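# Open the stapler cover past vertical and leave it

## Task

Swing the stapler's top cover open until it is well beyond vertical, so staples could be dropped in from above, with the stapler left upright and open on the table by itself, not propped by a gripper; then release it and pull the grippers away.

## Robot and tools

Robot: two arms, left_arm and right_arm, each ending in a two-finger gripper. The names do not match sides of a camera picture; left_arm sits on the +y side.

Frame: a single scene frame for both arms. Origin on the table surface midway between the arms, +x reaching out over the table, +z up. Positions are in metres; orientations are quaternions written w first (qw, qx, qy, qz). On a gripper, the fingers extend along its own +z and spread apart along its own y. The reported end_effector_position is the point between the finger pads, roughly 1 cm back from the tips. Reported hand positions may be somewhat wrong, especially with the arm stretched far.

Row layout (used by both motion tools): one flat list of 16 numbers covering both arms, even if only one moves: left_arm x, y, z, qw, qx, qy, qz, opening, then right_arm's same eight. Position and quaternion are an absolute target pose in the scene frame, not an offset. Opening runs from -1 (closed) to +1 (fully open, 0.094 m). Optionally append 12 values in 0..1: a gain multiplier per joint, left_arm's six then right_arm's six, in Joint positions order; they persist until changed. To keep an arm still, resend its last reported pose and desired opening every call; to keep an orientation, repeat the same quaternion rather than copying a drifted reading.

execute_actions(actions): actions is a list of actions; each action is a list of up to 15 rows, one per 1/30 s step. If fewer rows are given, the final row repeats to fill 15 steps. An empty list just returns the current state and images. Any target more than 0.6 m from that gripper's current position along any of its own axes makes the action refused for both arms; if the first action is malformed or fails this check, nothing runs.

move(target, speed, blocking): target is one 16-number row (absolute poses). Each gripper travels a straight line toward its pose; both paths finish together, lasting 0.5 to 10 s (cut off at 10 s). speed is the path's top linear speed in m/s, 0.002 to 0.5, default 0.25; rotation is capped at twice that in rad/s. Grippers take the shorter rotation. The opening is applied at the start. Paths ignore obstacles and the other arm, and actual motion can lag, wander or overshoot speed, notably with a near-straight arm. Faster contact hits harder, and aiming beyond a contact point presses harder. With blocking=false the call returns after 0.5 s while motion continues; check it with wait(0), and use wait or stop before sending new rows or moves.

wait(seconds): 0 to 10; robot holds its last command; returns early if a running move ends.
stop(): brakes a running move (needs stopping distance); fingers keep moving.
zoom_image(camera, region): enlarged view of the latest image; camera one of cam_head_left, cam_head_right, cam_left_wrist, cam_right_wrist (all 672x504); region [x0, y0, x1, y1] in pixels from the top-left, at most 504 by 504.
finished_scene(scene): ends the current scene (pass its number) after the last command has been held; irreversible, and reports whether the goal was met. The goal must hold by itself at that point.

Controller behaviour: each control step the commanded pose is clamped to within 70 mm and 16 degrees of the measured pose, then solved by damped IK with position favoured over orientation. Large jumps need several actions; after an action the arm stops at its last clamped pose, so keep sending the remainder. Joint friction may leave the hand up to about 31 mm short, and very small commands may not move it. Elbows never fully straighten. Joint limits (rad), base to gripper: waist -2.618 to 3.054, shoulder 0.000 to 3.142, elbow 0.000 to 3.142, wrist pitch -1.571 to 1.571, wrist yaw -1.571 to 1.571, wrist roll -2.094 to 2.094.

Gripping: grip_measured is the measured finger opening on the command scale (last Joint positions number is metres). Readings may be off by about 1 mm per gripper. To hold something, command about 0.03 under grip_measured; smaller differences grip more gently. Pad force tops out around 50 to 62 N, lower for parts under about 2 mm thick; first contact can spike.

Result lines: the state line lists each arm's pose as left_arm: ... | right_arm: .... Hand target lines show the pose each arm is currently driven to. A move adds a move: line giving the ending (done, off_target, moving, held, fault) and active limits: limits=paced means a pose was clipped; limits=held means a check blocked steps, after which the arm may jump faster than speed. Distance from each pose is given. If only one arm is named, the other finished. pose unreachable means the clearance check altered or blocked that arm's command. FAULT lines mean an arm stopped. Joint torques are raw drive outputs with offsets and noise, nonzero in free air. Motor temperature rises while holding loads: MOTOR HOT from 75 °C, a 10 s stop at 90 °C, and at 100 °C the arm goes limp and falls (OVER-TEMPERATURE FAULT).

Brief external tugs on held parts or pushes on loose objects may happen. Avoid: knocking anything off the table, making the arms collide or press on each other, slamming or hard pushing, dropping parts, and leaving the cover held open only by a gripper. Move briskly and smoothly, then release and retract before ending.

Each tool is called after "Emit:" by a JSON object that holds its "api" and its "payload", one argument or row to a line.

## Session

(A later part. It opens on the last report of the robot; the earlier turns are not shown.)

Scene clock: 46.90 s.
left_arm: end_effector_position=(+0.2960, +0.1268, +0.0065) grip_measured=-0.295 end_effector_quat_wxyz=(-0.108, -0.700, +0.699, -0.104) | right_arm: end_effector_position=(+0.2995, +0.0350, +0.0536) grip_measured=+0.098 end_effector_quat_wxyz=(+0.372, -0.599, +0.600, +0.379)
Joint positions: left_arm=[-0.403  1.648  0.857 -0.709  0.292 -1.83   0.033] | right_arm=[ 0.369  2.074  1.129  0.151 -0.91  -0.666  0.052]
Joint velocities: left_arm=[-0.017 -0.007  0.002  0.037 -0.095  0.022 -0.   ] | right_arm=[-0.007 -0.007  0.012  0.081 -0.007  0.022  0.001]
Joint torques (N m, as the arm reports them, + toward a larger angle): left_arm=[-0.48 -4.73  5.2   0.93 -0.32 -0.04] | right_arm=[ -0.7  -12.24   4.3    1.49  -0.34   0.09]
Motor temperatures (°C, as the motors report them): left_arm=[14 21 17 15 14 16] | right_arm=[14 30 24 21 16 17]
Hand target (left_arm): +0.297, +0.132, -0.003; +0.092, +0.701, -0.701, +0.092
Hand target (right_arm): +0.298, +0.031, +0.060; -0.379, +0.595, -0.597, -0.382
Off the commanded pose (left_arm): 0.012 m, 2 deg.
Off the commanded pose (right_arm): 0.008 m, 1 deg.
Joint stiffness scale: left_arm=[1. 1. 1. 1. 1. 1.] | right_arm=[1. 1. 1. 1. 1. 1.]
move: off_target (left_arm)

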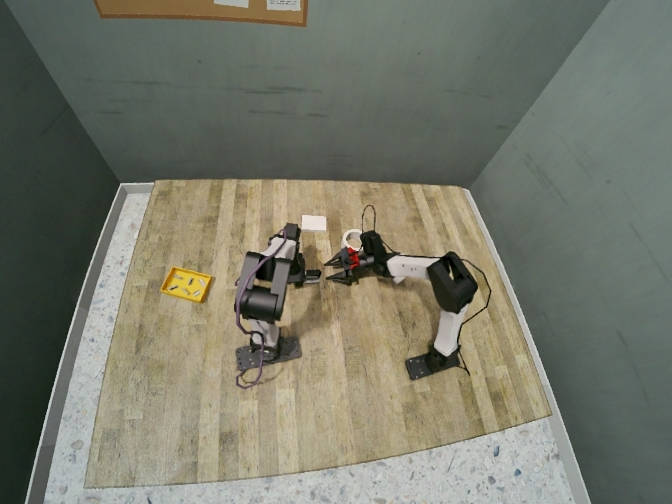

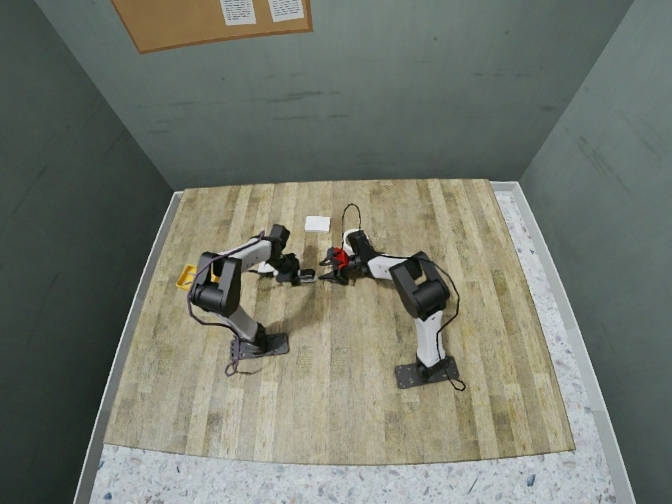

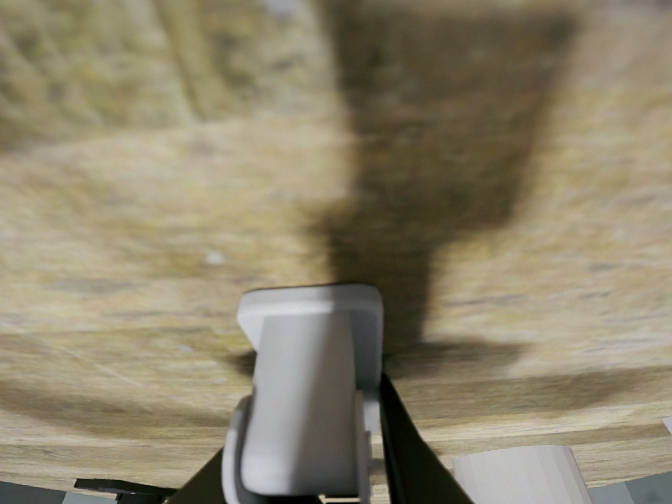

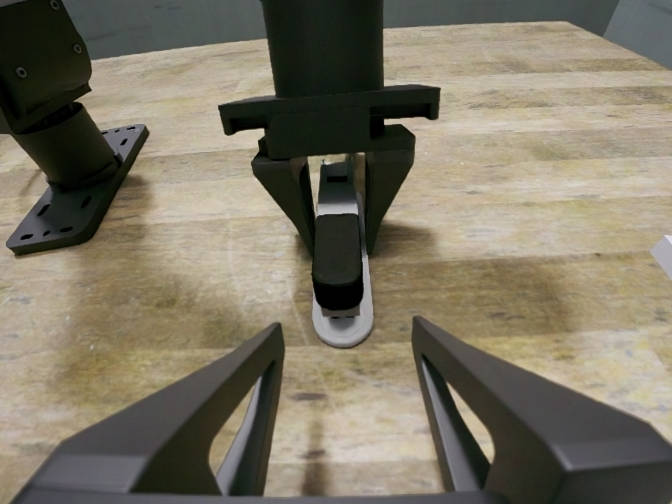

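Emit:
{"api": "move", "payload": {
  "target": [0.298,0.128,-0.002,0.092,0.701,-0.701,0.092,-0.36,0.299,0.045,0.01,-0.38,0.596,-0.596,-0.38,0.1],
  "speed": 0.08
}}

Emit:
{"api": "move", "payload": {
  "target": [0.298,0.128,-0.002,0.092,0.701,-0.701,0.092,-0.36,0.301,0.088,0.012,-0.38,0.596,-0.596,-0.38,0.1],
  "speed": 0.05
}}

Emit:
{"api": "move", "payload": {
  "target": [0.298,0.128,-0.002,0.092,0.701,-0.701,0.092,-0.36,0.301,0.088,0.006,-0.38,0.596,-0.596,-0.38,-0.36],
  "speed": 0.05
}}

Scene clock: 49.13 s.
left_arm: end_effector_position=(+0.2957, +0.1268, +0.0060) grip_measured=-0.295 end_effector_quat_wxyz=(-0.104, -0.701, +0.699, -0.101) | right_arm: end_effector_position=(+0.3074, +0.0451, +0.0180) grip_measured=+0.098 end_effector_quat_wxyz=(+0.387, -0.598, +0.592, +0.378)
Joint positions: left_arm=[-0.409  1.648  0.857 -0.709  0.282 -1.837  0.033] | right_arm=[ 0.38   2.205  1.129  0.338 -0.906 -0.637  0.052]
Joint velocities: left_arm=[ 0.002 -0.002 -0.002  0.081  0.007 -0.051 -0.001] | right_arm=[-0.002 -0.002 -0.007  0.081  0.007 -0.066  0.   ]
Joint torques (N m, as the arm reports them, + toward a larger angle): left_arm=[-1.06 -4.8   5.83  0.89 -0.24 -0.12] | right_arm=[  0.89 -10.98   3.35   1.56  -0.14   0.08]
Motor temperatures (°C, as the motors report them): left_arm=[14 21 17 15 14 16] | right_arm=[14 31 24 21 16 17]
Hand target (left_arm): +0.298, +0.128, -0.002; +0.092, +0.701, -0.701, +0.092
Hand target (right_arm): +0.299, +0.045, +0.010; -0.380, +0.596, -0.596, -0.380
Off the commanded pose (left_arm): 0.008 m, 2 deg.
Off the commanded pose (right_arm): 0.012 m, 1 deg.
Joint stiffness scale: left_arm=[1. 1. 1. 1. 1. 1.] | right_arm=[1. 1. 1. 1. 1. 1.]
move: off_target (right_arm)

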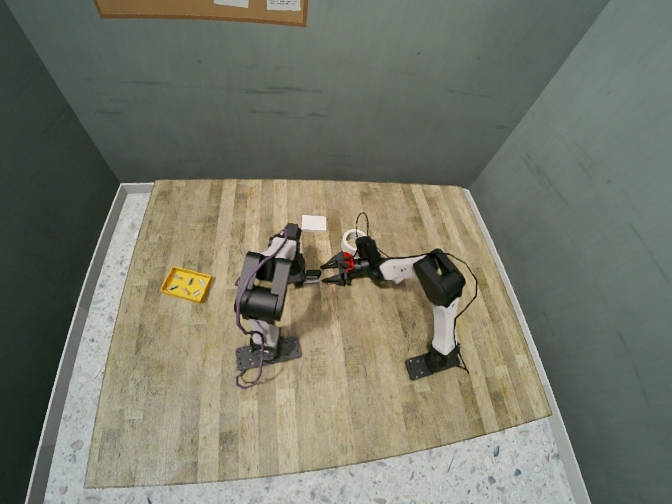

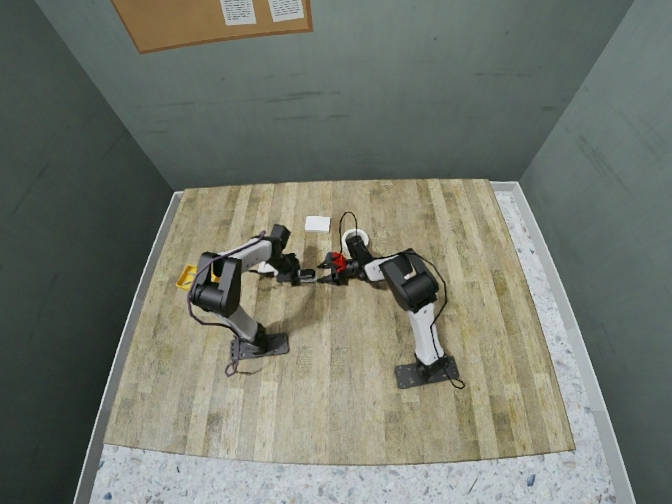

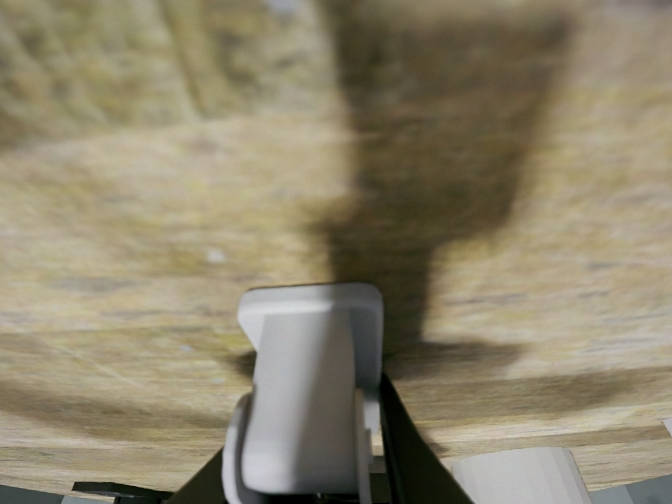

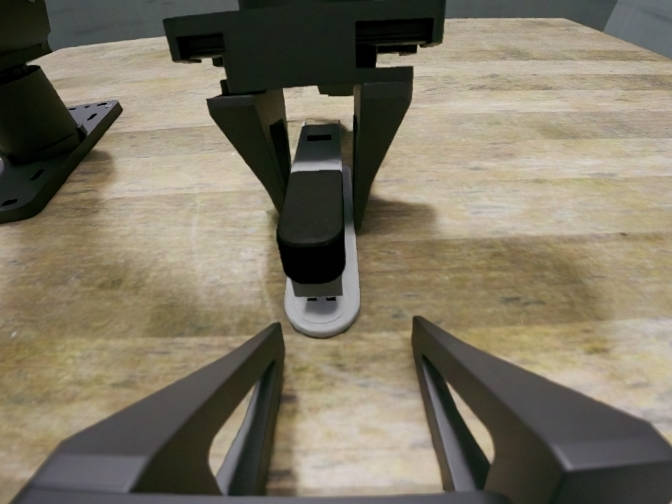

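Scene clock: 50.30 s.
left_arm: end_effector_position=(+0.2957, +0.1268, +0.0060) grip_measured=-0.295 end_effector_quat_wxyz=(-0.104, -0.701, +0.699, -0.101) | right_arm: end_effector_position=(+0.2957, +0.0799, +0.0118) grip_measured=+0.098 end_effector_quat_wxyz=(+0.376, -0.598, +0.595, +0.384)
Joint positions: left_arm=[-0.409  1.648  0.857 -0.709  0.282 -1.837  0.033] | right_arm=[ 0.465  2.25   1.175  0.378 -0.852 -0.553  0.052]
Joint velocities: left_arm=[ 0.017 -0.012  0.007 -0.037 -0.037 -0.007  0.001] | right_arm=[ 0.022 -0.007 -0.027 -0.022 -0.007 -0.022 -0.001]
Joint torques (N m, as the arm reports them, + toward a larger angle): left_arm=[-1.09 -4.81  5.84  0.89 -0.24 -0.12] | right_arm=[  1.03 -10.38   7.91   1.49   0.     0.12]
Motor temperatures (°C, as the motors report them): left_arm=[14 21 17 15 14 16] | right_arm=[14 31 24 21 16 17]
Hand target (left_arm): +0.298, +0.128, -0.002; +0.092, +0.701, -0.701, +0.092
Hand target (right_arm): +0.300, +0.088, +0.012; -0.381, +0.596, -0.596, -0.380
Off the commanded pose (left_arm): 0.008 m, 2 deg.
Off the commanded pose (right_arm): 0.010 m, 1 deg.
Joint stiffness scale: left_arm=[1. 1. 1. 1. 1. 1.] | right_arm=[1. 1. 1. 1. 1. 1.]
move: done

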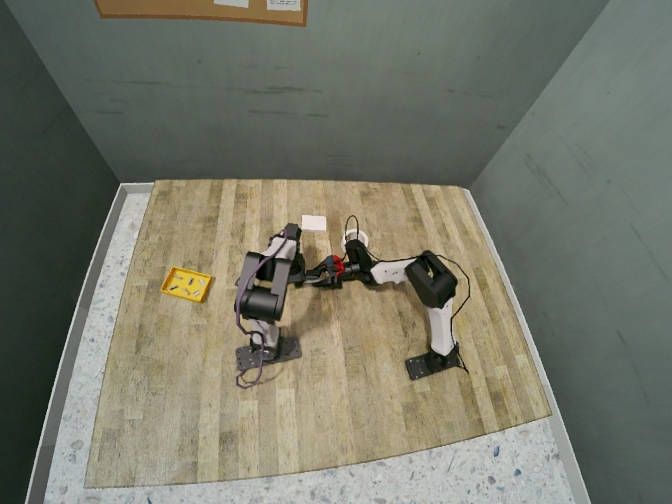

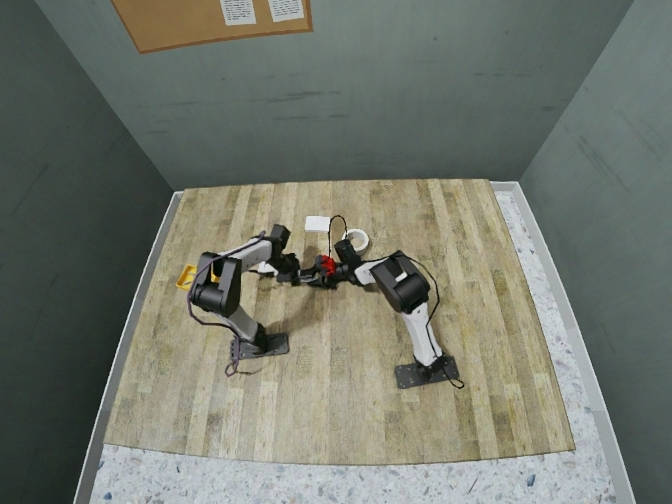

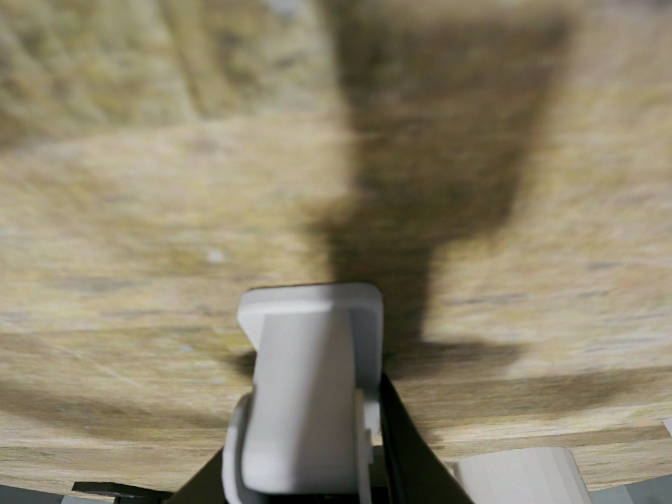

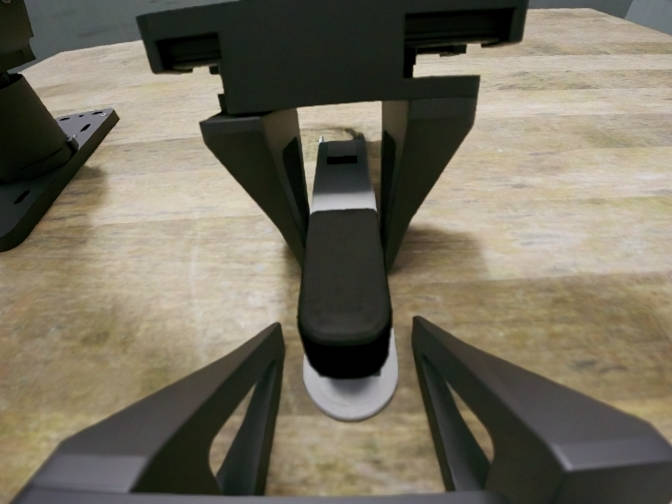

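Scene clock: 51.00 s.
left_arm: end_effector_position=(+0.2957, +0.1268, +0.0060) grip_measured=-0.295 end_effector_quat_wxyz=(-0.104, -0.701, +0.698, -0.100) | right_arm: end_effector_position=(+0.2959, +0.0804, +0.0113) grip_measured=-0.281 end_effector_quat_wxyz=(+0.377, -0.597, +0.594, +0.385)
Joint positions: left_arm=[-0.409  1.648  0.857 -0.709  0.282 -1.838  0.033] | right_arm=[ 0.465  2.254  1.175  0.388 -0.855 -0.55   0.034]
Joint velocities: left_arm=[ 0.002 -0.002  0.002 -0.037  0.051 -0.051  0.   ] | right_arm=[ 0.007 -0.022 -0.017 -0.022 -0.037  0.037  0.001]
Joint torques (N m, as the arm reports them, + toward a larger angle): left_arm=[-1.08 -4.8   5.85  0.89 -0.24 -0.12] | right_arm=[ 1.   -9.4   7.87  1.55  0.02  0.11]
Motor temperatures (°C, as the motors report them): left_arm=[14 21 17 15 14 16] | right_arm=[14 31 24 21 16 17]
Hand target (left_arm): +0.298, +0.128, -0.002; +0.092, +0.701, -0.701, +0.092
Hand target (right_arm): +0.301, +0.088, +0.006; -0.380, +0.596, -0.596, -0.380
Off the commanded pose (left_arm): 0.008 m, 2 deg.
Off the commanded pose (right_arm): 0.011 m, 1 deg.
Joint stiffness scale: left_arm=[1. 1. 1. 1. 1. 1.] | right_arm=[1. 1. 1. 1. 1. 1.]
move: off_target (right_arm)

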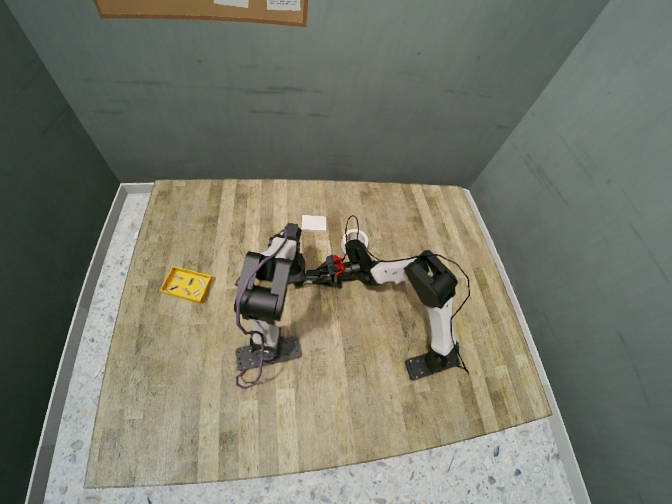

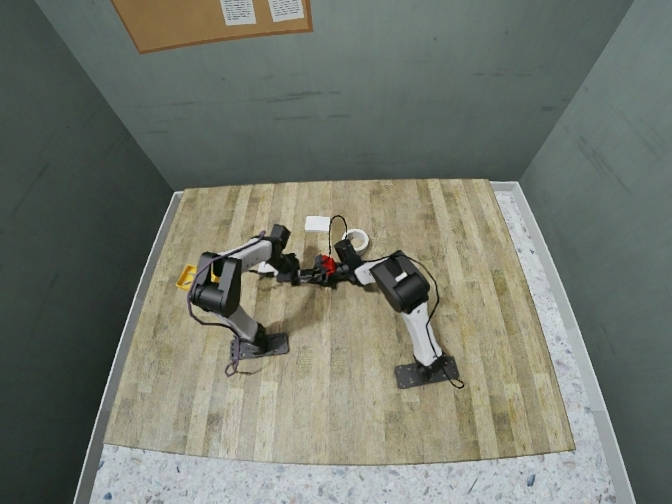

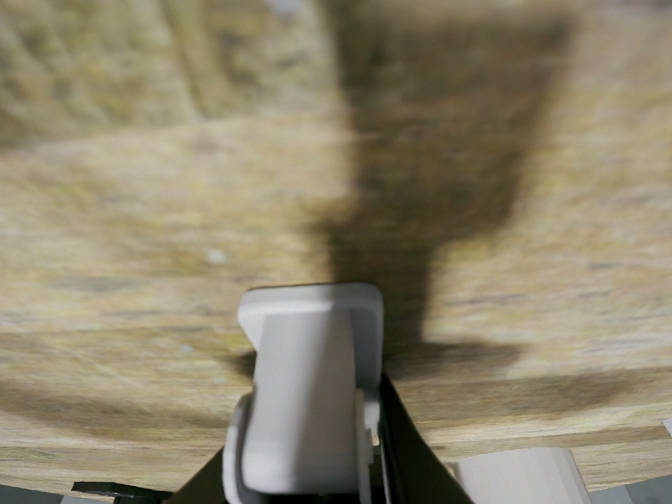

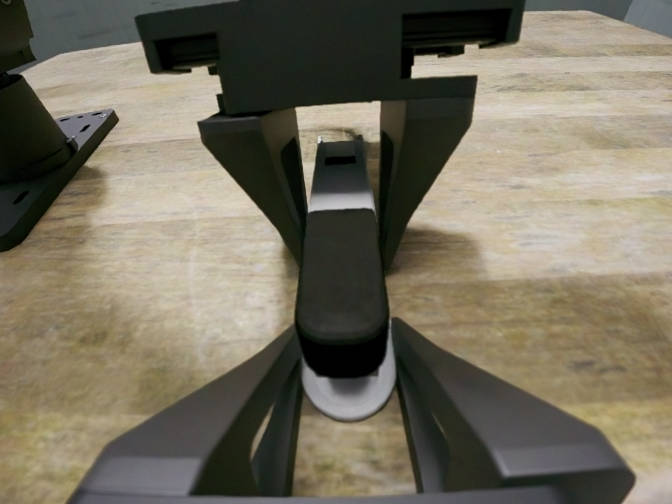

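Emit:
{"api": "move", "payload": {
  "target": [0.297,0.098,0.054,0.049,0.705,-0.705,0.049,-0.15,0.299,0.084,0.003,-0.38,0.596,-0.596,-0.38,-0.36],
  "speed": 0.05
}}

Scene clock: 53.30 s.
left_arm: end_effector_position=(+0.2959, +0.0999, +0.0448) grip_measured=-0.152 end_effector_quat_wxyz=(-0.055, -0.705, +0.706, -0.044) | right_arm: end_effector_position=(+0.2966, +0.0810, +0.0115) grip_measured=-0.281 end_effector_quat_wxyz=(+0.380, -0.596, +0.592, +0.387)
Joint positions: left_arm=[-0.589  1.647  1.052 -0.93   0.133 -2.007  0.04 ] | right_arm=[ 0.465  2.259  1.175  0.403 -0.859 -0.546  0.034]
Joint velocities: left_arm=[-0.022 -0.002  0.002  0.007  0.037 -0.051  0.   ] | right_arm=[-0.017 -0.012  0.007  0.066  0.007 -0.066 -0.001]
Joint torques (N m, as the arm reports them, + toward a larger angle): left_arm=[-0.77 -7.76  8.61  0.19 -0.11 -0.09] | right_arm=[ 0.63 -9.88  6.44  1.55  0.02  0.  ]
Motor temperatures (°C, as the motors report them): left_arm=[14 21 17 15 14 16] | right_arm=[14 31 24 21 16 17]
Hand target (left_arm): +0.298, +0.099, +0.054; +0.046, +0.705, -0.705, +0.050
Hand target (right_arm): +0.299, +0.084, +0.003; -0.380, +0.596, -0.596, -0.380
Off the commanded pose (left_arm): 0.009 m, 1 deg.
Off the commanded pose (right_arm): 0.009 m, 1 deg.
Joint stiffness scale: left_arm=[1. 1. 1. 1. 1. 1.] | right_arm=[1. 1. 1. 1. 1. 1.]
move: done

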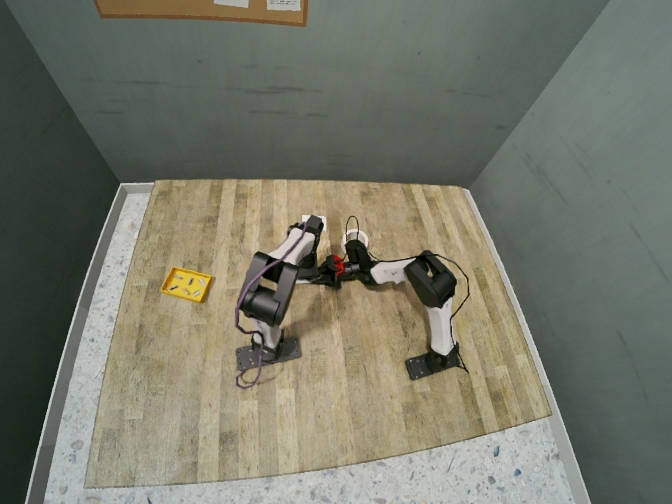

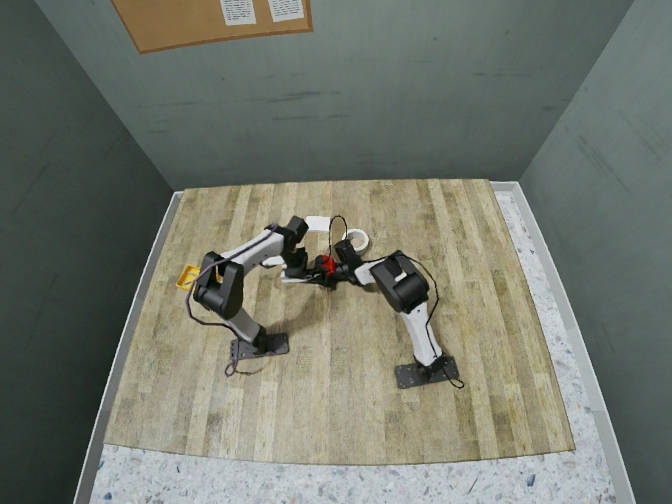

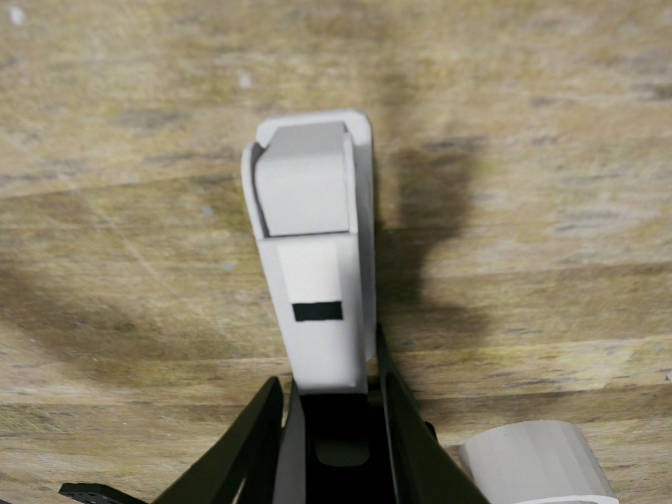

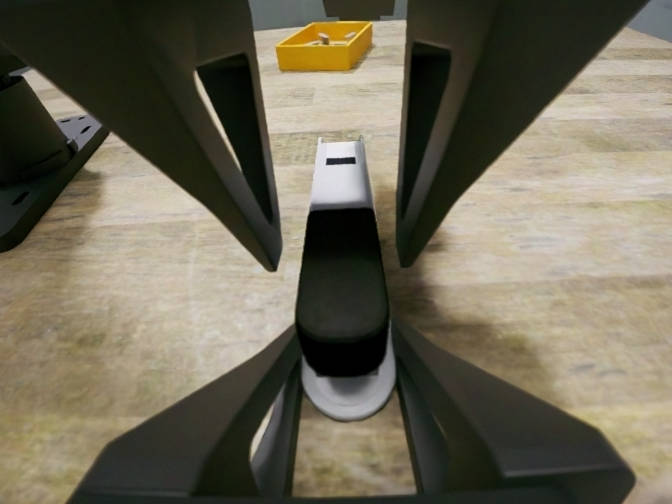

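Emit:
{"api": "move", "payload": {
  "target": [0.297,0.098,0.025,0.049,0.705,-0.705,0.049,-0.15,0.299,0.084,0.003,-0.38,0.596,-0.596,-0.38,-0.36],
  "speed": 0.03
}}

Emit:
{"api": "move", "payload": {
  "target": [0.297,0.098,0.03,0.049,0.705,-0.705,0.049,-0.6,0.299,0.084,0.003,-0.38,0.596,-0.596,-0.38,-0.36],
  "speed": 0.03
}}

Emit:
{"api": "move", "payload": {
  "target": [0.297,0.103,0.07,0.14,0.693,-0.693,0.14,-0.6,0.299,0.084,-0.005,-0.38,0.596,-0.596,-0.38,-0.36],
  "speed": 0.03
}}

Scene clock: 54.77 s.
left_arm: end_effector_position=(+0.2986, +0.0987, +0.0345) grip_measured=-0.152 end_effector_quat_wxyz=(-0.049, -0.705, +0.705, -0.058) | right_arm: end_effector_position=(+0.2965, +0.0811, +0.0116) grip_measured=-0.281 end_effector_quat_wxyz=(+0.380, -0.596, +0.591, +0.387)
Joint positions: left_arm=[-0.589  1.647  1.006 -0.854  0.132 -2.009  0.04 ] | right_arm=[ 0.465  2.259  1.175  0.404 -0.86  -0.546  0.034]
Joint velocities: left_arm=[ 0.007 -0.002 -0.002  0.051 -0.081 -0.037 -0.001] | right_arm=[ 0.002  0.002  0.002  0.051 -0.037  0.066  0.   ]
Joint torques (N m, as the arm reports them, + toward a larger angle): left_arm=[-0.85 -5.08  5.5   0.77 -0.07 -0.11] | right_arm=[ 0.61 -9.9   6.44  1.54  0.03  0.  ]
Motor temperatures (°C, as the motors report them): left_arm=[14 21 17 15 14 16] | right_arm=[14 31 24 22 16 17]
Hand target (left_arm): +0.297, +0.098, +0.025; +0.049, +0.705, -0.706, +0.049
Hand target (right_arm): +0.299, +0.084, +0.003; -0.380, +0.596, -0.596, -0.380
Off the commanded pose (left_arm): 0.010 m, 1 deg.
Off the commanded pose (right_arm): 0.009 m, 1 deg.
Joint stiffness scale: left_arm=[1. 1. 1. 1. 1. 1.] | right_arm=[1. 1. 1. 1. 1. 1.]
move: done

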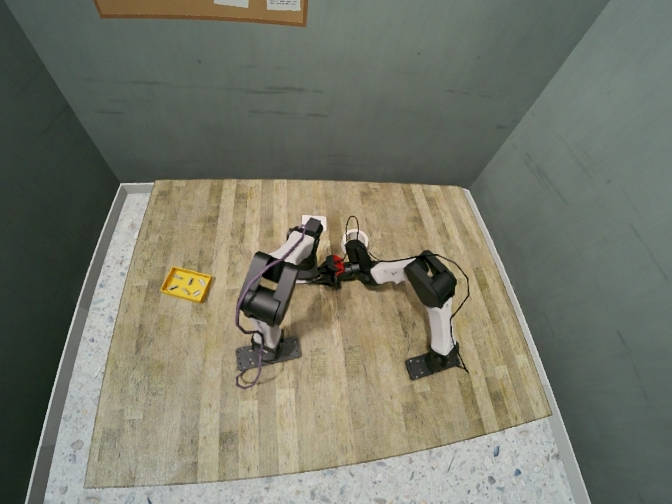

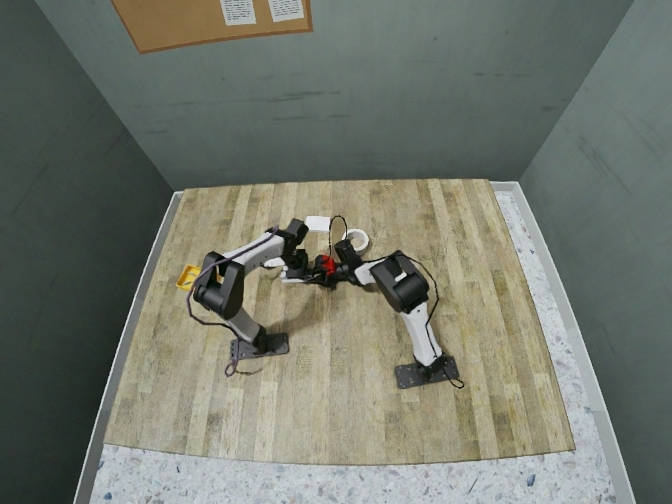

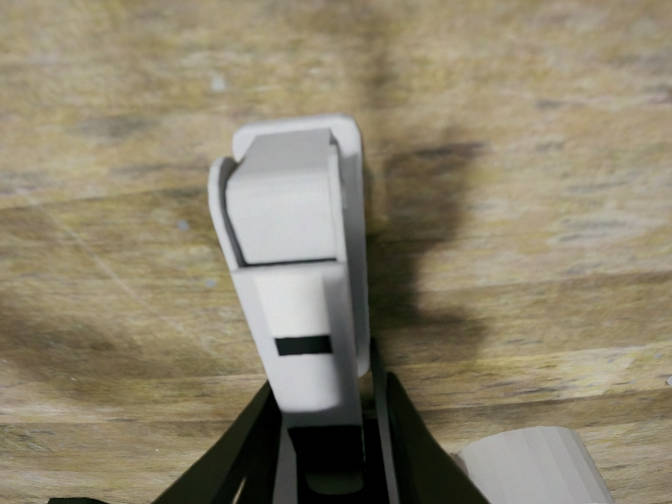

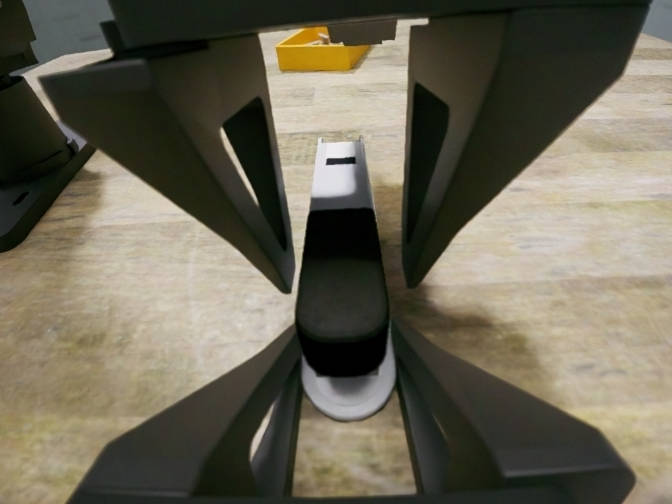

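Scene clock: 55.47 s.
left_arm: end_effector_position=(+0.2979, +0.0988, +0.0345) grip_measured=-0.533 end_effector_quat_wxyz=(-0.050, -0.706, +0.704, -0.057) | right_arm: end_effector_position=(+0.2970, +0.0811, +0.0116) grip_measured=-0.281 end_effector_quat_wxyz=(+0.381, -0.596, +0.592, +0.387)
Joint positions: left_arm=[-0.589  1.647  1.006 -0.857  0.134 -2.013  0.022] | right_arm=[ 0.465  2.259  1.175  0.405 -0.858 -0.545  0.034]
Joint velocities: left_arm=[-0.007 -0.002  0.002 -0.037 -0.022 -0.022  0.   ] | right_arm=[-0.027  0.007  0.002  0.051 -0.022  0.051 -0.   ]
Joint torques (N m, as the arm reports them, + toward a larger angle): left_arm=[-0.88 -5.49  6.75  0.56 -0.09 -0.07] | right_arm=[ 0.6  -9.88  6.44  1.53  0.02 -0.01]
Motor temperatures (°C, as the motors report them): left_arm=[14 21 17 15 14 16] | right_arm=[14 31 24 22 16 17]
Hand target (left_arm): +0.297, +0.098, +0.030; +0.049, +0.705, -0.705, +0.049
Hand target (right_arm): +0.299, +0.084, +0.003; -0.380, +0.596, -0.596, -0.380
Off the commanded pose (left_arm): 0.005 m, 1 deg.
Off the commanded pose (right_arm): 0.009 m, 1 deg.
Joint stiffness scale: left_arm=[1. 1. 1. 1. 1. 1.] | right_arm=[1. 1. 1. 1. 1. 1.]
move: done

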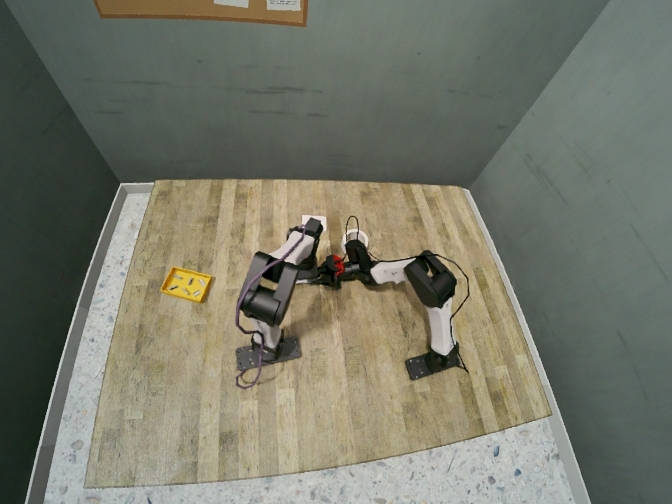

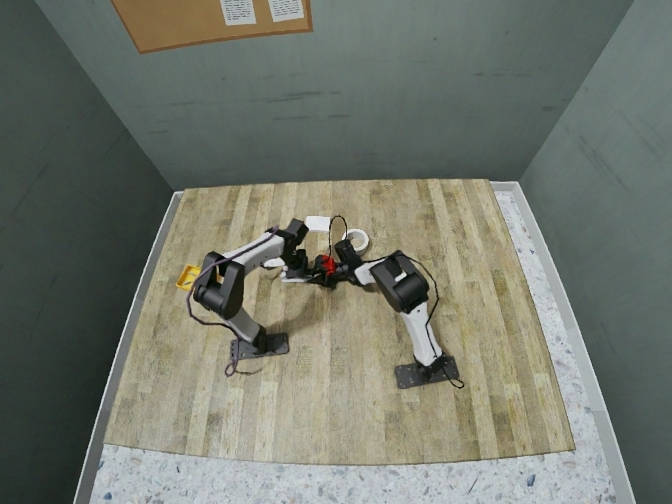

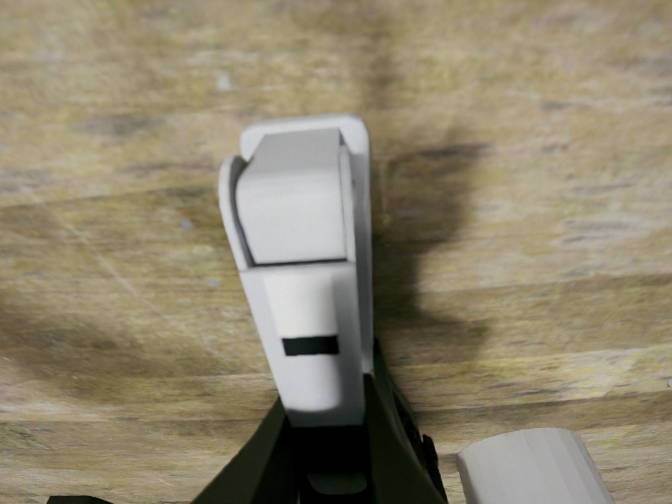

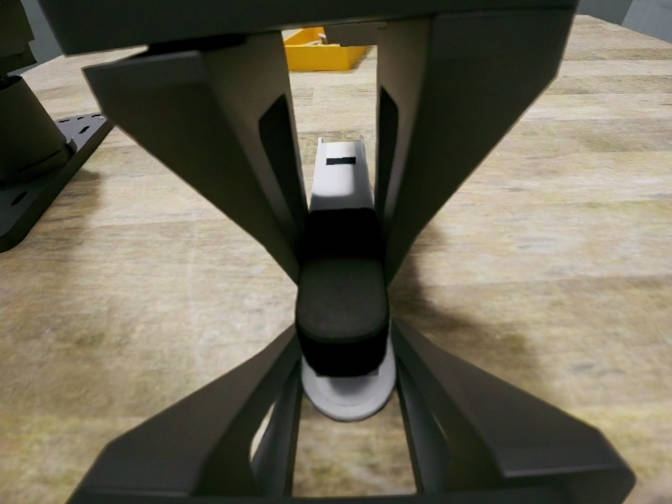

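Scene clock: 59.83 s.
left_arm: end_effector_position=(+0.3009, +0.1014, +0.0599) grip_measured=-0.533 end_effector_quat_wxyz=(-0.138, -0.695, +0.694, -0.130) | right_arm: end_effector_position=(+0.2995, +0.0835, +0.0114) grip_measured=-0.281 end_effector_quat_wxyz=(+0.389, -0.590, +0.590, +0.391)
Joint positions: left_arm=[-0.441  1.587  1.006 -0.889  0.368 -1.877  0.022] | right_arm=[ 0.465  2.275  1.175  0.454 -0.863 -0.519  0.034]
Joint velocities: left_arm=[ 0.002 -0.002 -0.012  0.007  0.022 -0.022 -0.001] | right_arm=[-0.007  0.007  0.017 -0.007  0.007  0.007 -0.001]
Joint torques (N m, as the arm reports them, + toward a larger angle): left_arm=[ 0.25 -8.52  6.79  0.32  0.32  0.03] | right_arm=[ 0.62 -9.49  6.2   1.37  0.07 -0.3 ]
Motor temperatures (°C, as the motors report them): left_arm=[14 21 18 15 14 16] | right_arm=[14 31 24 22 16 17]
Hand target (left_arm): +0.297, +0.102, +0.069; +0.143, +0.693, -0.693, +0.139
Hand target (right_arm): +0.299, +0.083, -0.005; -0.380, +0.596, -0.596, -0.380
Off the commanded pose (left_arm): 0.011 m, 1 deg.
Off the commanded pose (right_arm): 0.016 m, 2 deg.
Joint stiffness scale: left_arm=[1. 1. 1. 1. 1. 1.] | right_arm=[1. 1. 1. 1. 1. 1.]
move: off_target (left_arm, right_arm)

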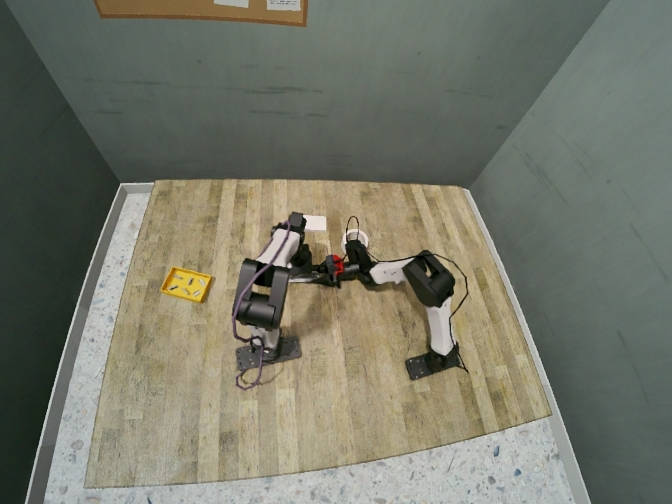

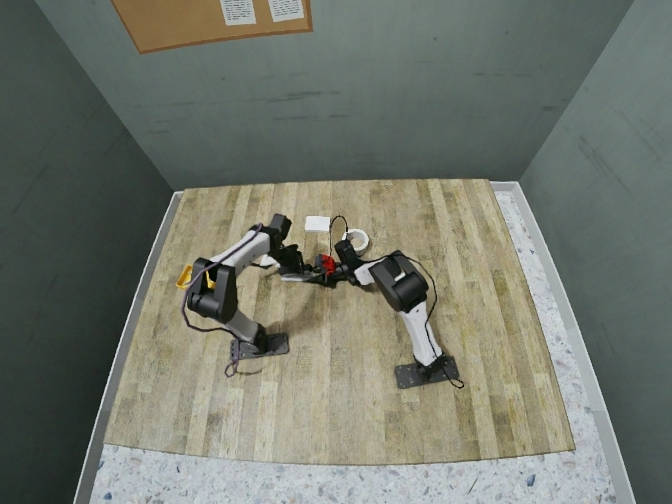

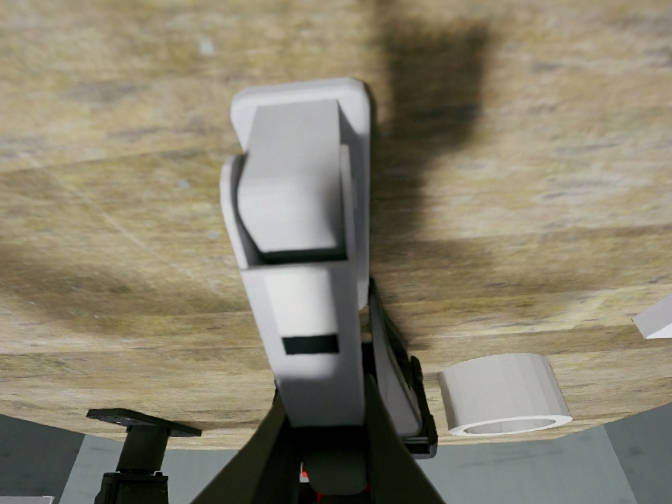

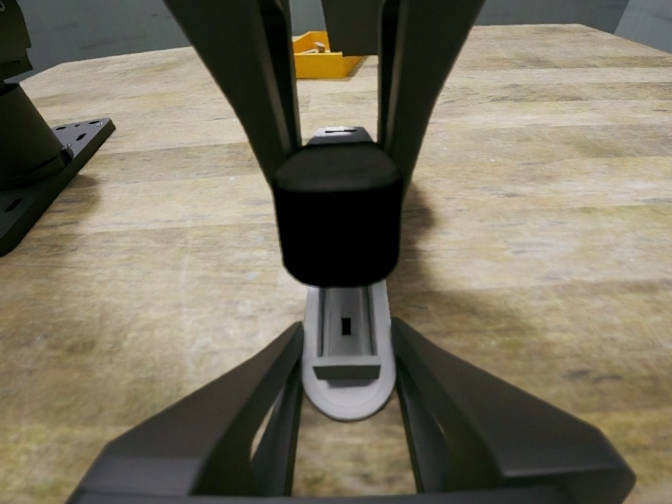

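Emit:
{"api": "move", "payload": {
  "target": [0.297,0.124,0.088,0.29,0.645,-0.645,0.29,-0.6,0.299,0.084,0.0,-0.38,0.596,-0.596,-0.38,-0.36],
  "speed": 0.06
}}

Emit:
{"api": "move", "payload": {
  "target": [0.297,0.146,0.1,0.38,0.596,-0.596,0.38,-0.6,0.299,0.084,0.0,-0.38,0.596,-0.596,-0.38,-0.36],
  "speed": 0.06
}}

Emit:
{"api": "zoom_image", "payload": {
  "camera": "cam_head_right",
  "region": [220,200,370,310]
}}

Scene clock: 64.57 s.
left_arm: end_effector_position=(+0.2992, +0.1192, +0.0906) grip_measured=-0.533 end_effector_quat_wxyz=(-0.289, -0.644, +0.646, -0.291) | right_arm: end_effector_position=(+0.3001, +0.0837, +0.0119) grip_measured=-0.281 end_effector_quat_wxyz=(+0.392, -0.593, +0.586, +0.388)
Joint positions: left_arm=[-0.131  1.587  0.945 -0.953  0.845 -1.533  0.022] | right_arm=[ 0.465  2.275  1.175  0.458 -0.862 -0.528  0.034]
Joint velocities: left_arm=[ 0.002  0.002 -0.002  0.007 -0.081  0.007 -0.   ] | right_arm=[-0.002 -0.017 -0.027 -0.051 -0.037  0.051 -0.   ]
Joint torques (N m, as the arm reports them, + toward a larger angle): left_arm=[ 0.83 -5.06  6.39  0.1   0.51  0.22] | right_arm=[  0.62 -10.54   6.26   1.21   0.06  -0.2 ]
Motor temperatures (°C, as the motors report them): left_arm=[14 21 18 15 14 16] | right_arm=[14 31 24 22 16 17]
Hand target (left_arm): +0.297, +0.122, +0.088; +0.295, +0.644, -0.644, +0.289
Hand target (right_arm): +0.299, +0.084, +0.000; -0.380, +0.596, -0.596, -0.380
Off the commanded pose (left_arm): 0.006 m, 0 deg.
Off the commanded pose (right_arm): 0.012 m, 2 deg.
Joint stiffness scale: left_arm=[1. 1. 1. 1. 1. 1.] | right_arm=[1. 1. 1. 1. 1. 1.]
move: off_target (right_arm)

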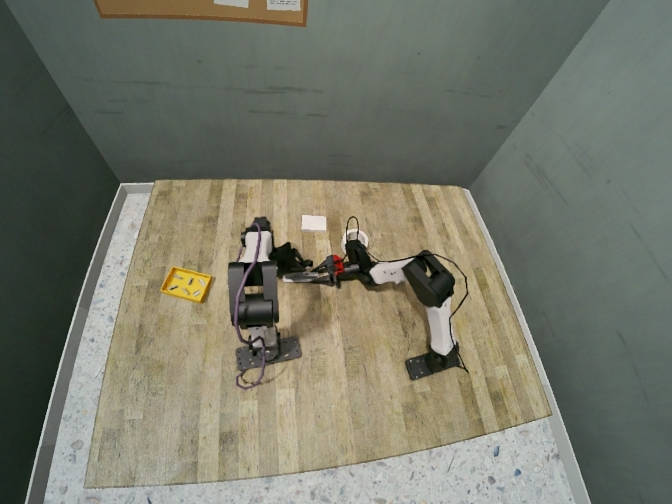

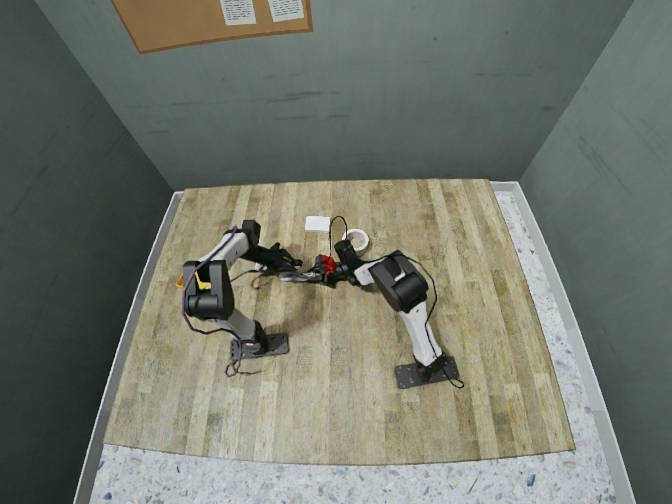

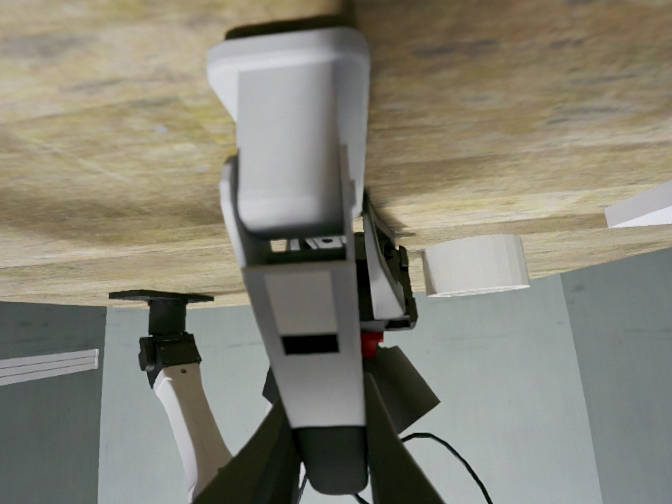

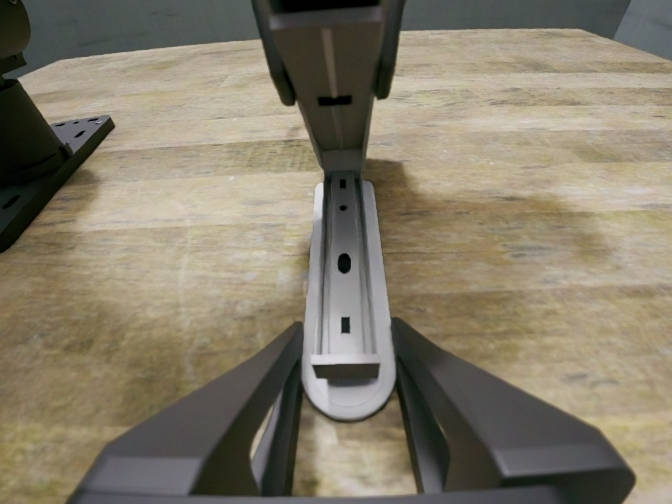

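Scene clock: 67.30 s.
left_arm: end_effector_position=(+0.2960, +0.1396, +0.1016) grip_measured=-0.533 end_effector_quat_wxyz=(-0.384, -0.591, +0.594, -0.387) | right_arm: end_effector_position=(+0.2992, +0.0848, +0.0118) grip_measured=-0.281 end_effector_quat_wxyz=(+0.393, -0.596, +0.584, +0.387)
Joint positions: left_arm=[ 0.061  1.784  0.985 -1.222  1.104 -1.069  0.022] | right_arm=[ 0.468  2.275  1.175  0.459 -0.859 -0.533  0.034]
Joint velocities: left_arm=[-0.007 -0.007  0.007 -0.051  0.007  0.081  0.001] | right_arm=[-0.012 -0.002 -0.002  0.037  0.066 -0.007  0.   ]
Joint torques (N m, as the arm reports them, + toward a larger angle): left_arm=[ 0.68 -5.72  7.5  -0.9   0.25  0.12] | right_arm=[  0.32 -10.56   6.25   1.19   0.04  -0.11]
Motor temperatures (°C, as the motors report them): left_arm=[14 21 18 15 14 16] | right_arm=[14 32 24 22 16 17]
Hand target (left_arm): +0.297, +0.145, +0.102; +0.384, +0.594, -0.596, +0.380
Hand target (right_arm): +0.299, +0.084, +0.000; -0.380, +0.596, -0.596, -0.380
Off the commanded pose (left_arm): 0.007 m, 1 deg.
Off the commanded pose (right_arm): 0.012 m, 2 deg.
Joint stiffness scale: left_arm=[1. 1. 1. 1. 1. 1.] | right_arm=[1. 1. 1. 1. 1. 1.]
move: off_target (right_arm)

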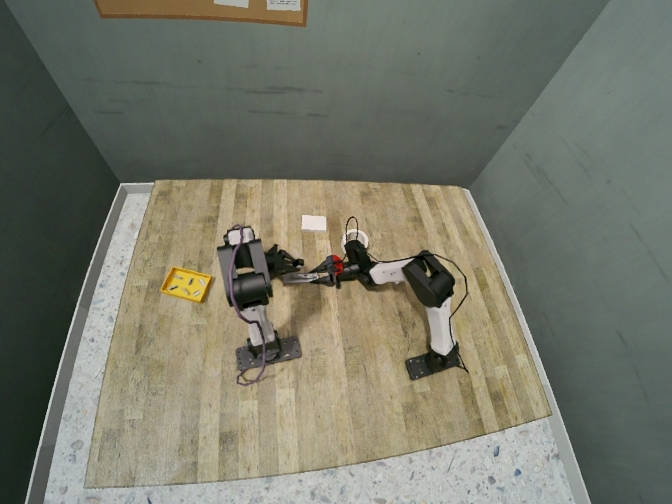

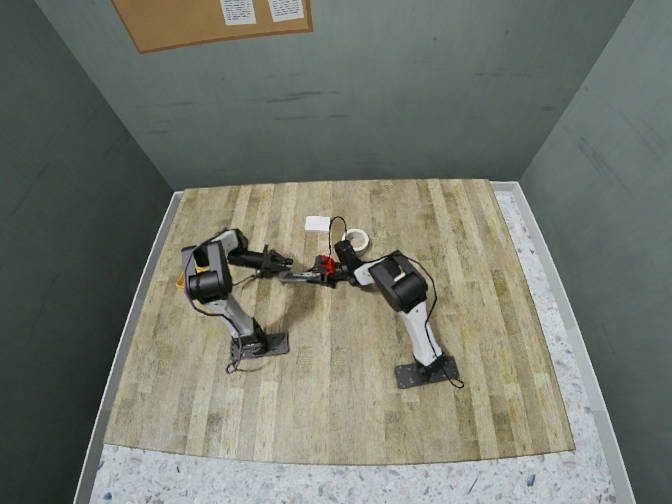

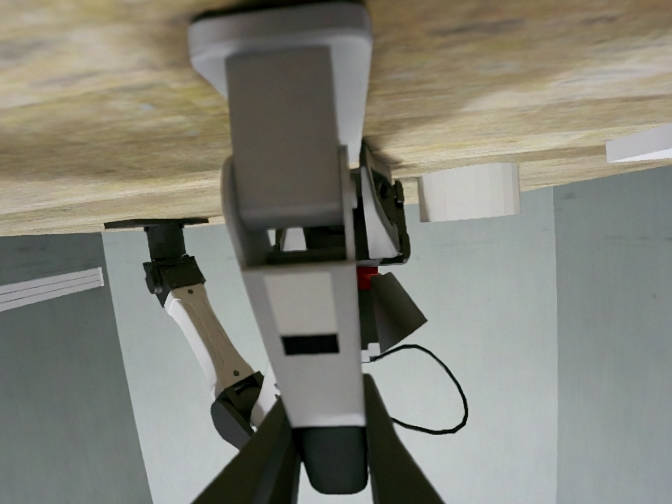

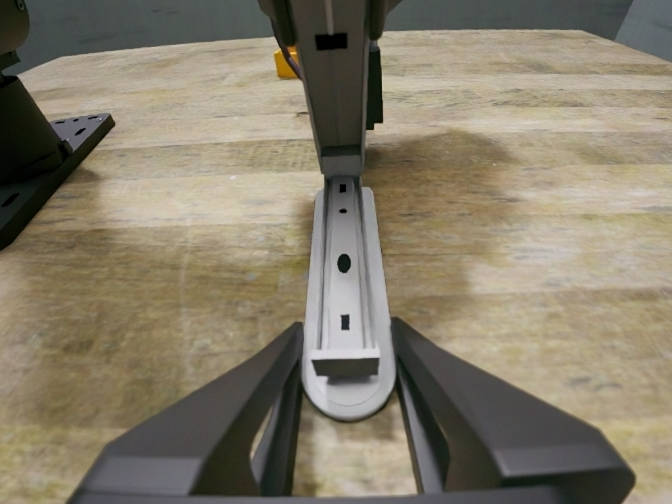

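Region (220, 200, 370, 310) of cam_head_right's 672x504 image, scaled by 3.360, with more detail than that image has; it fills the top 370 rows of this view, and the rest is white.

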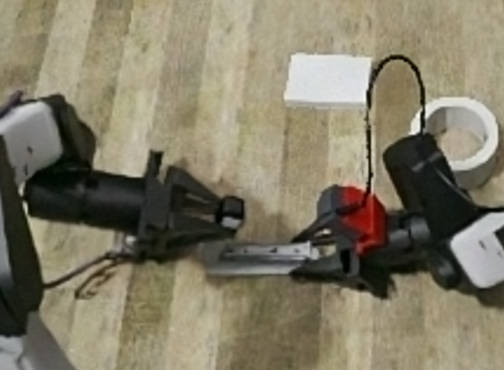

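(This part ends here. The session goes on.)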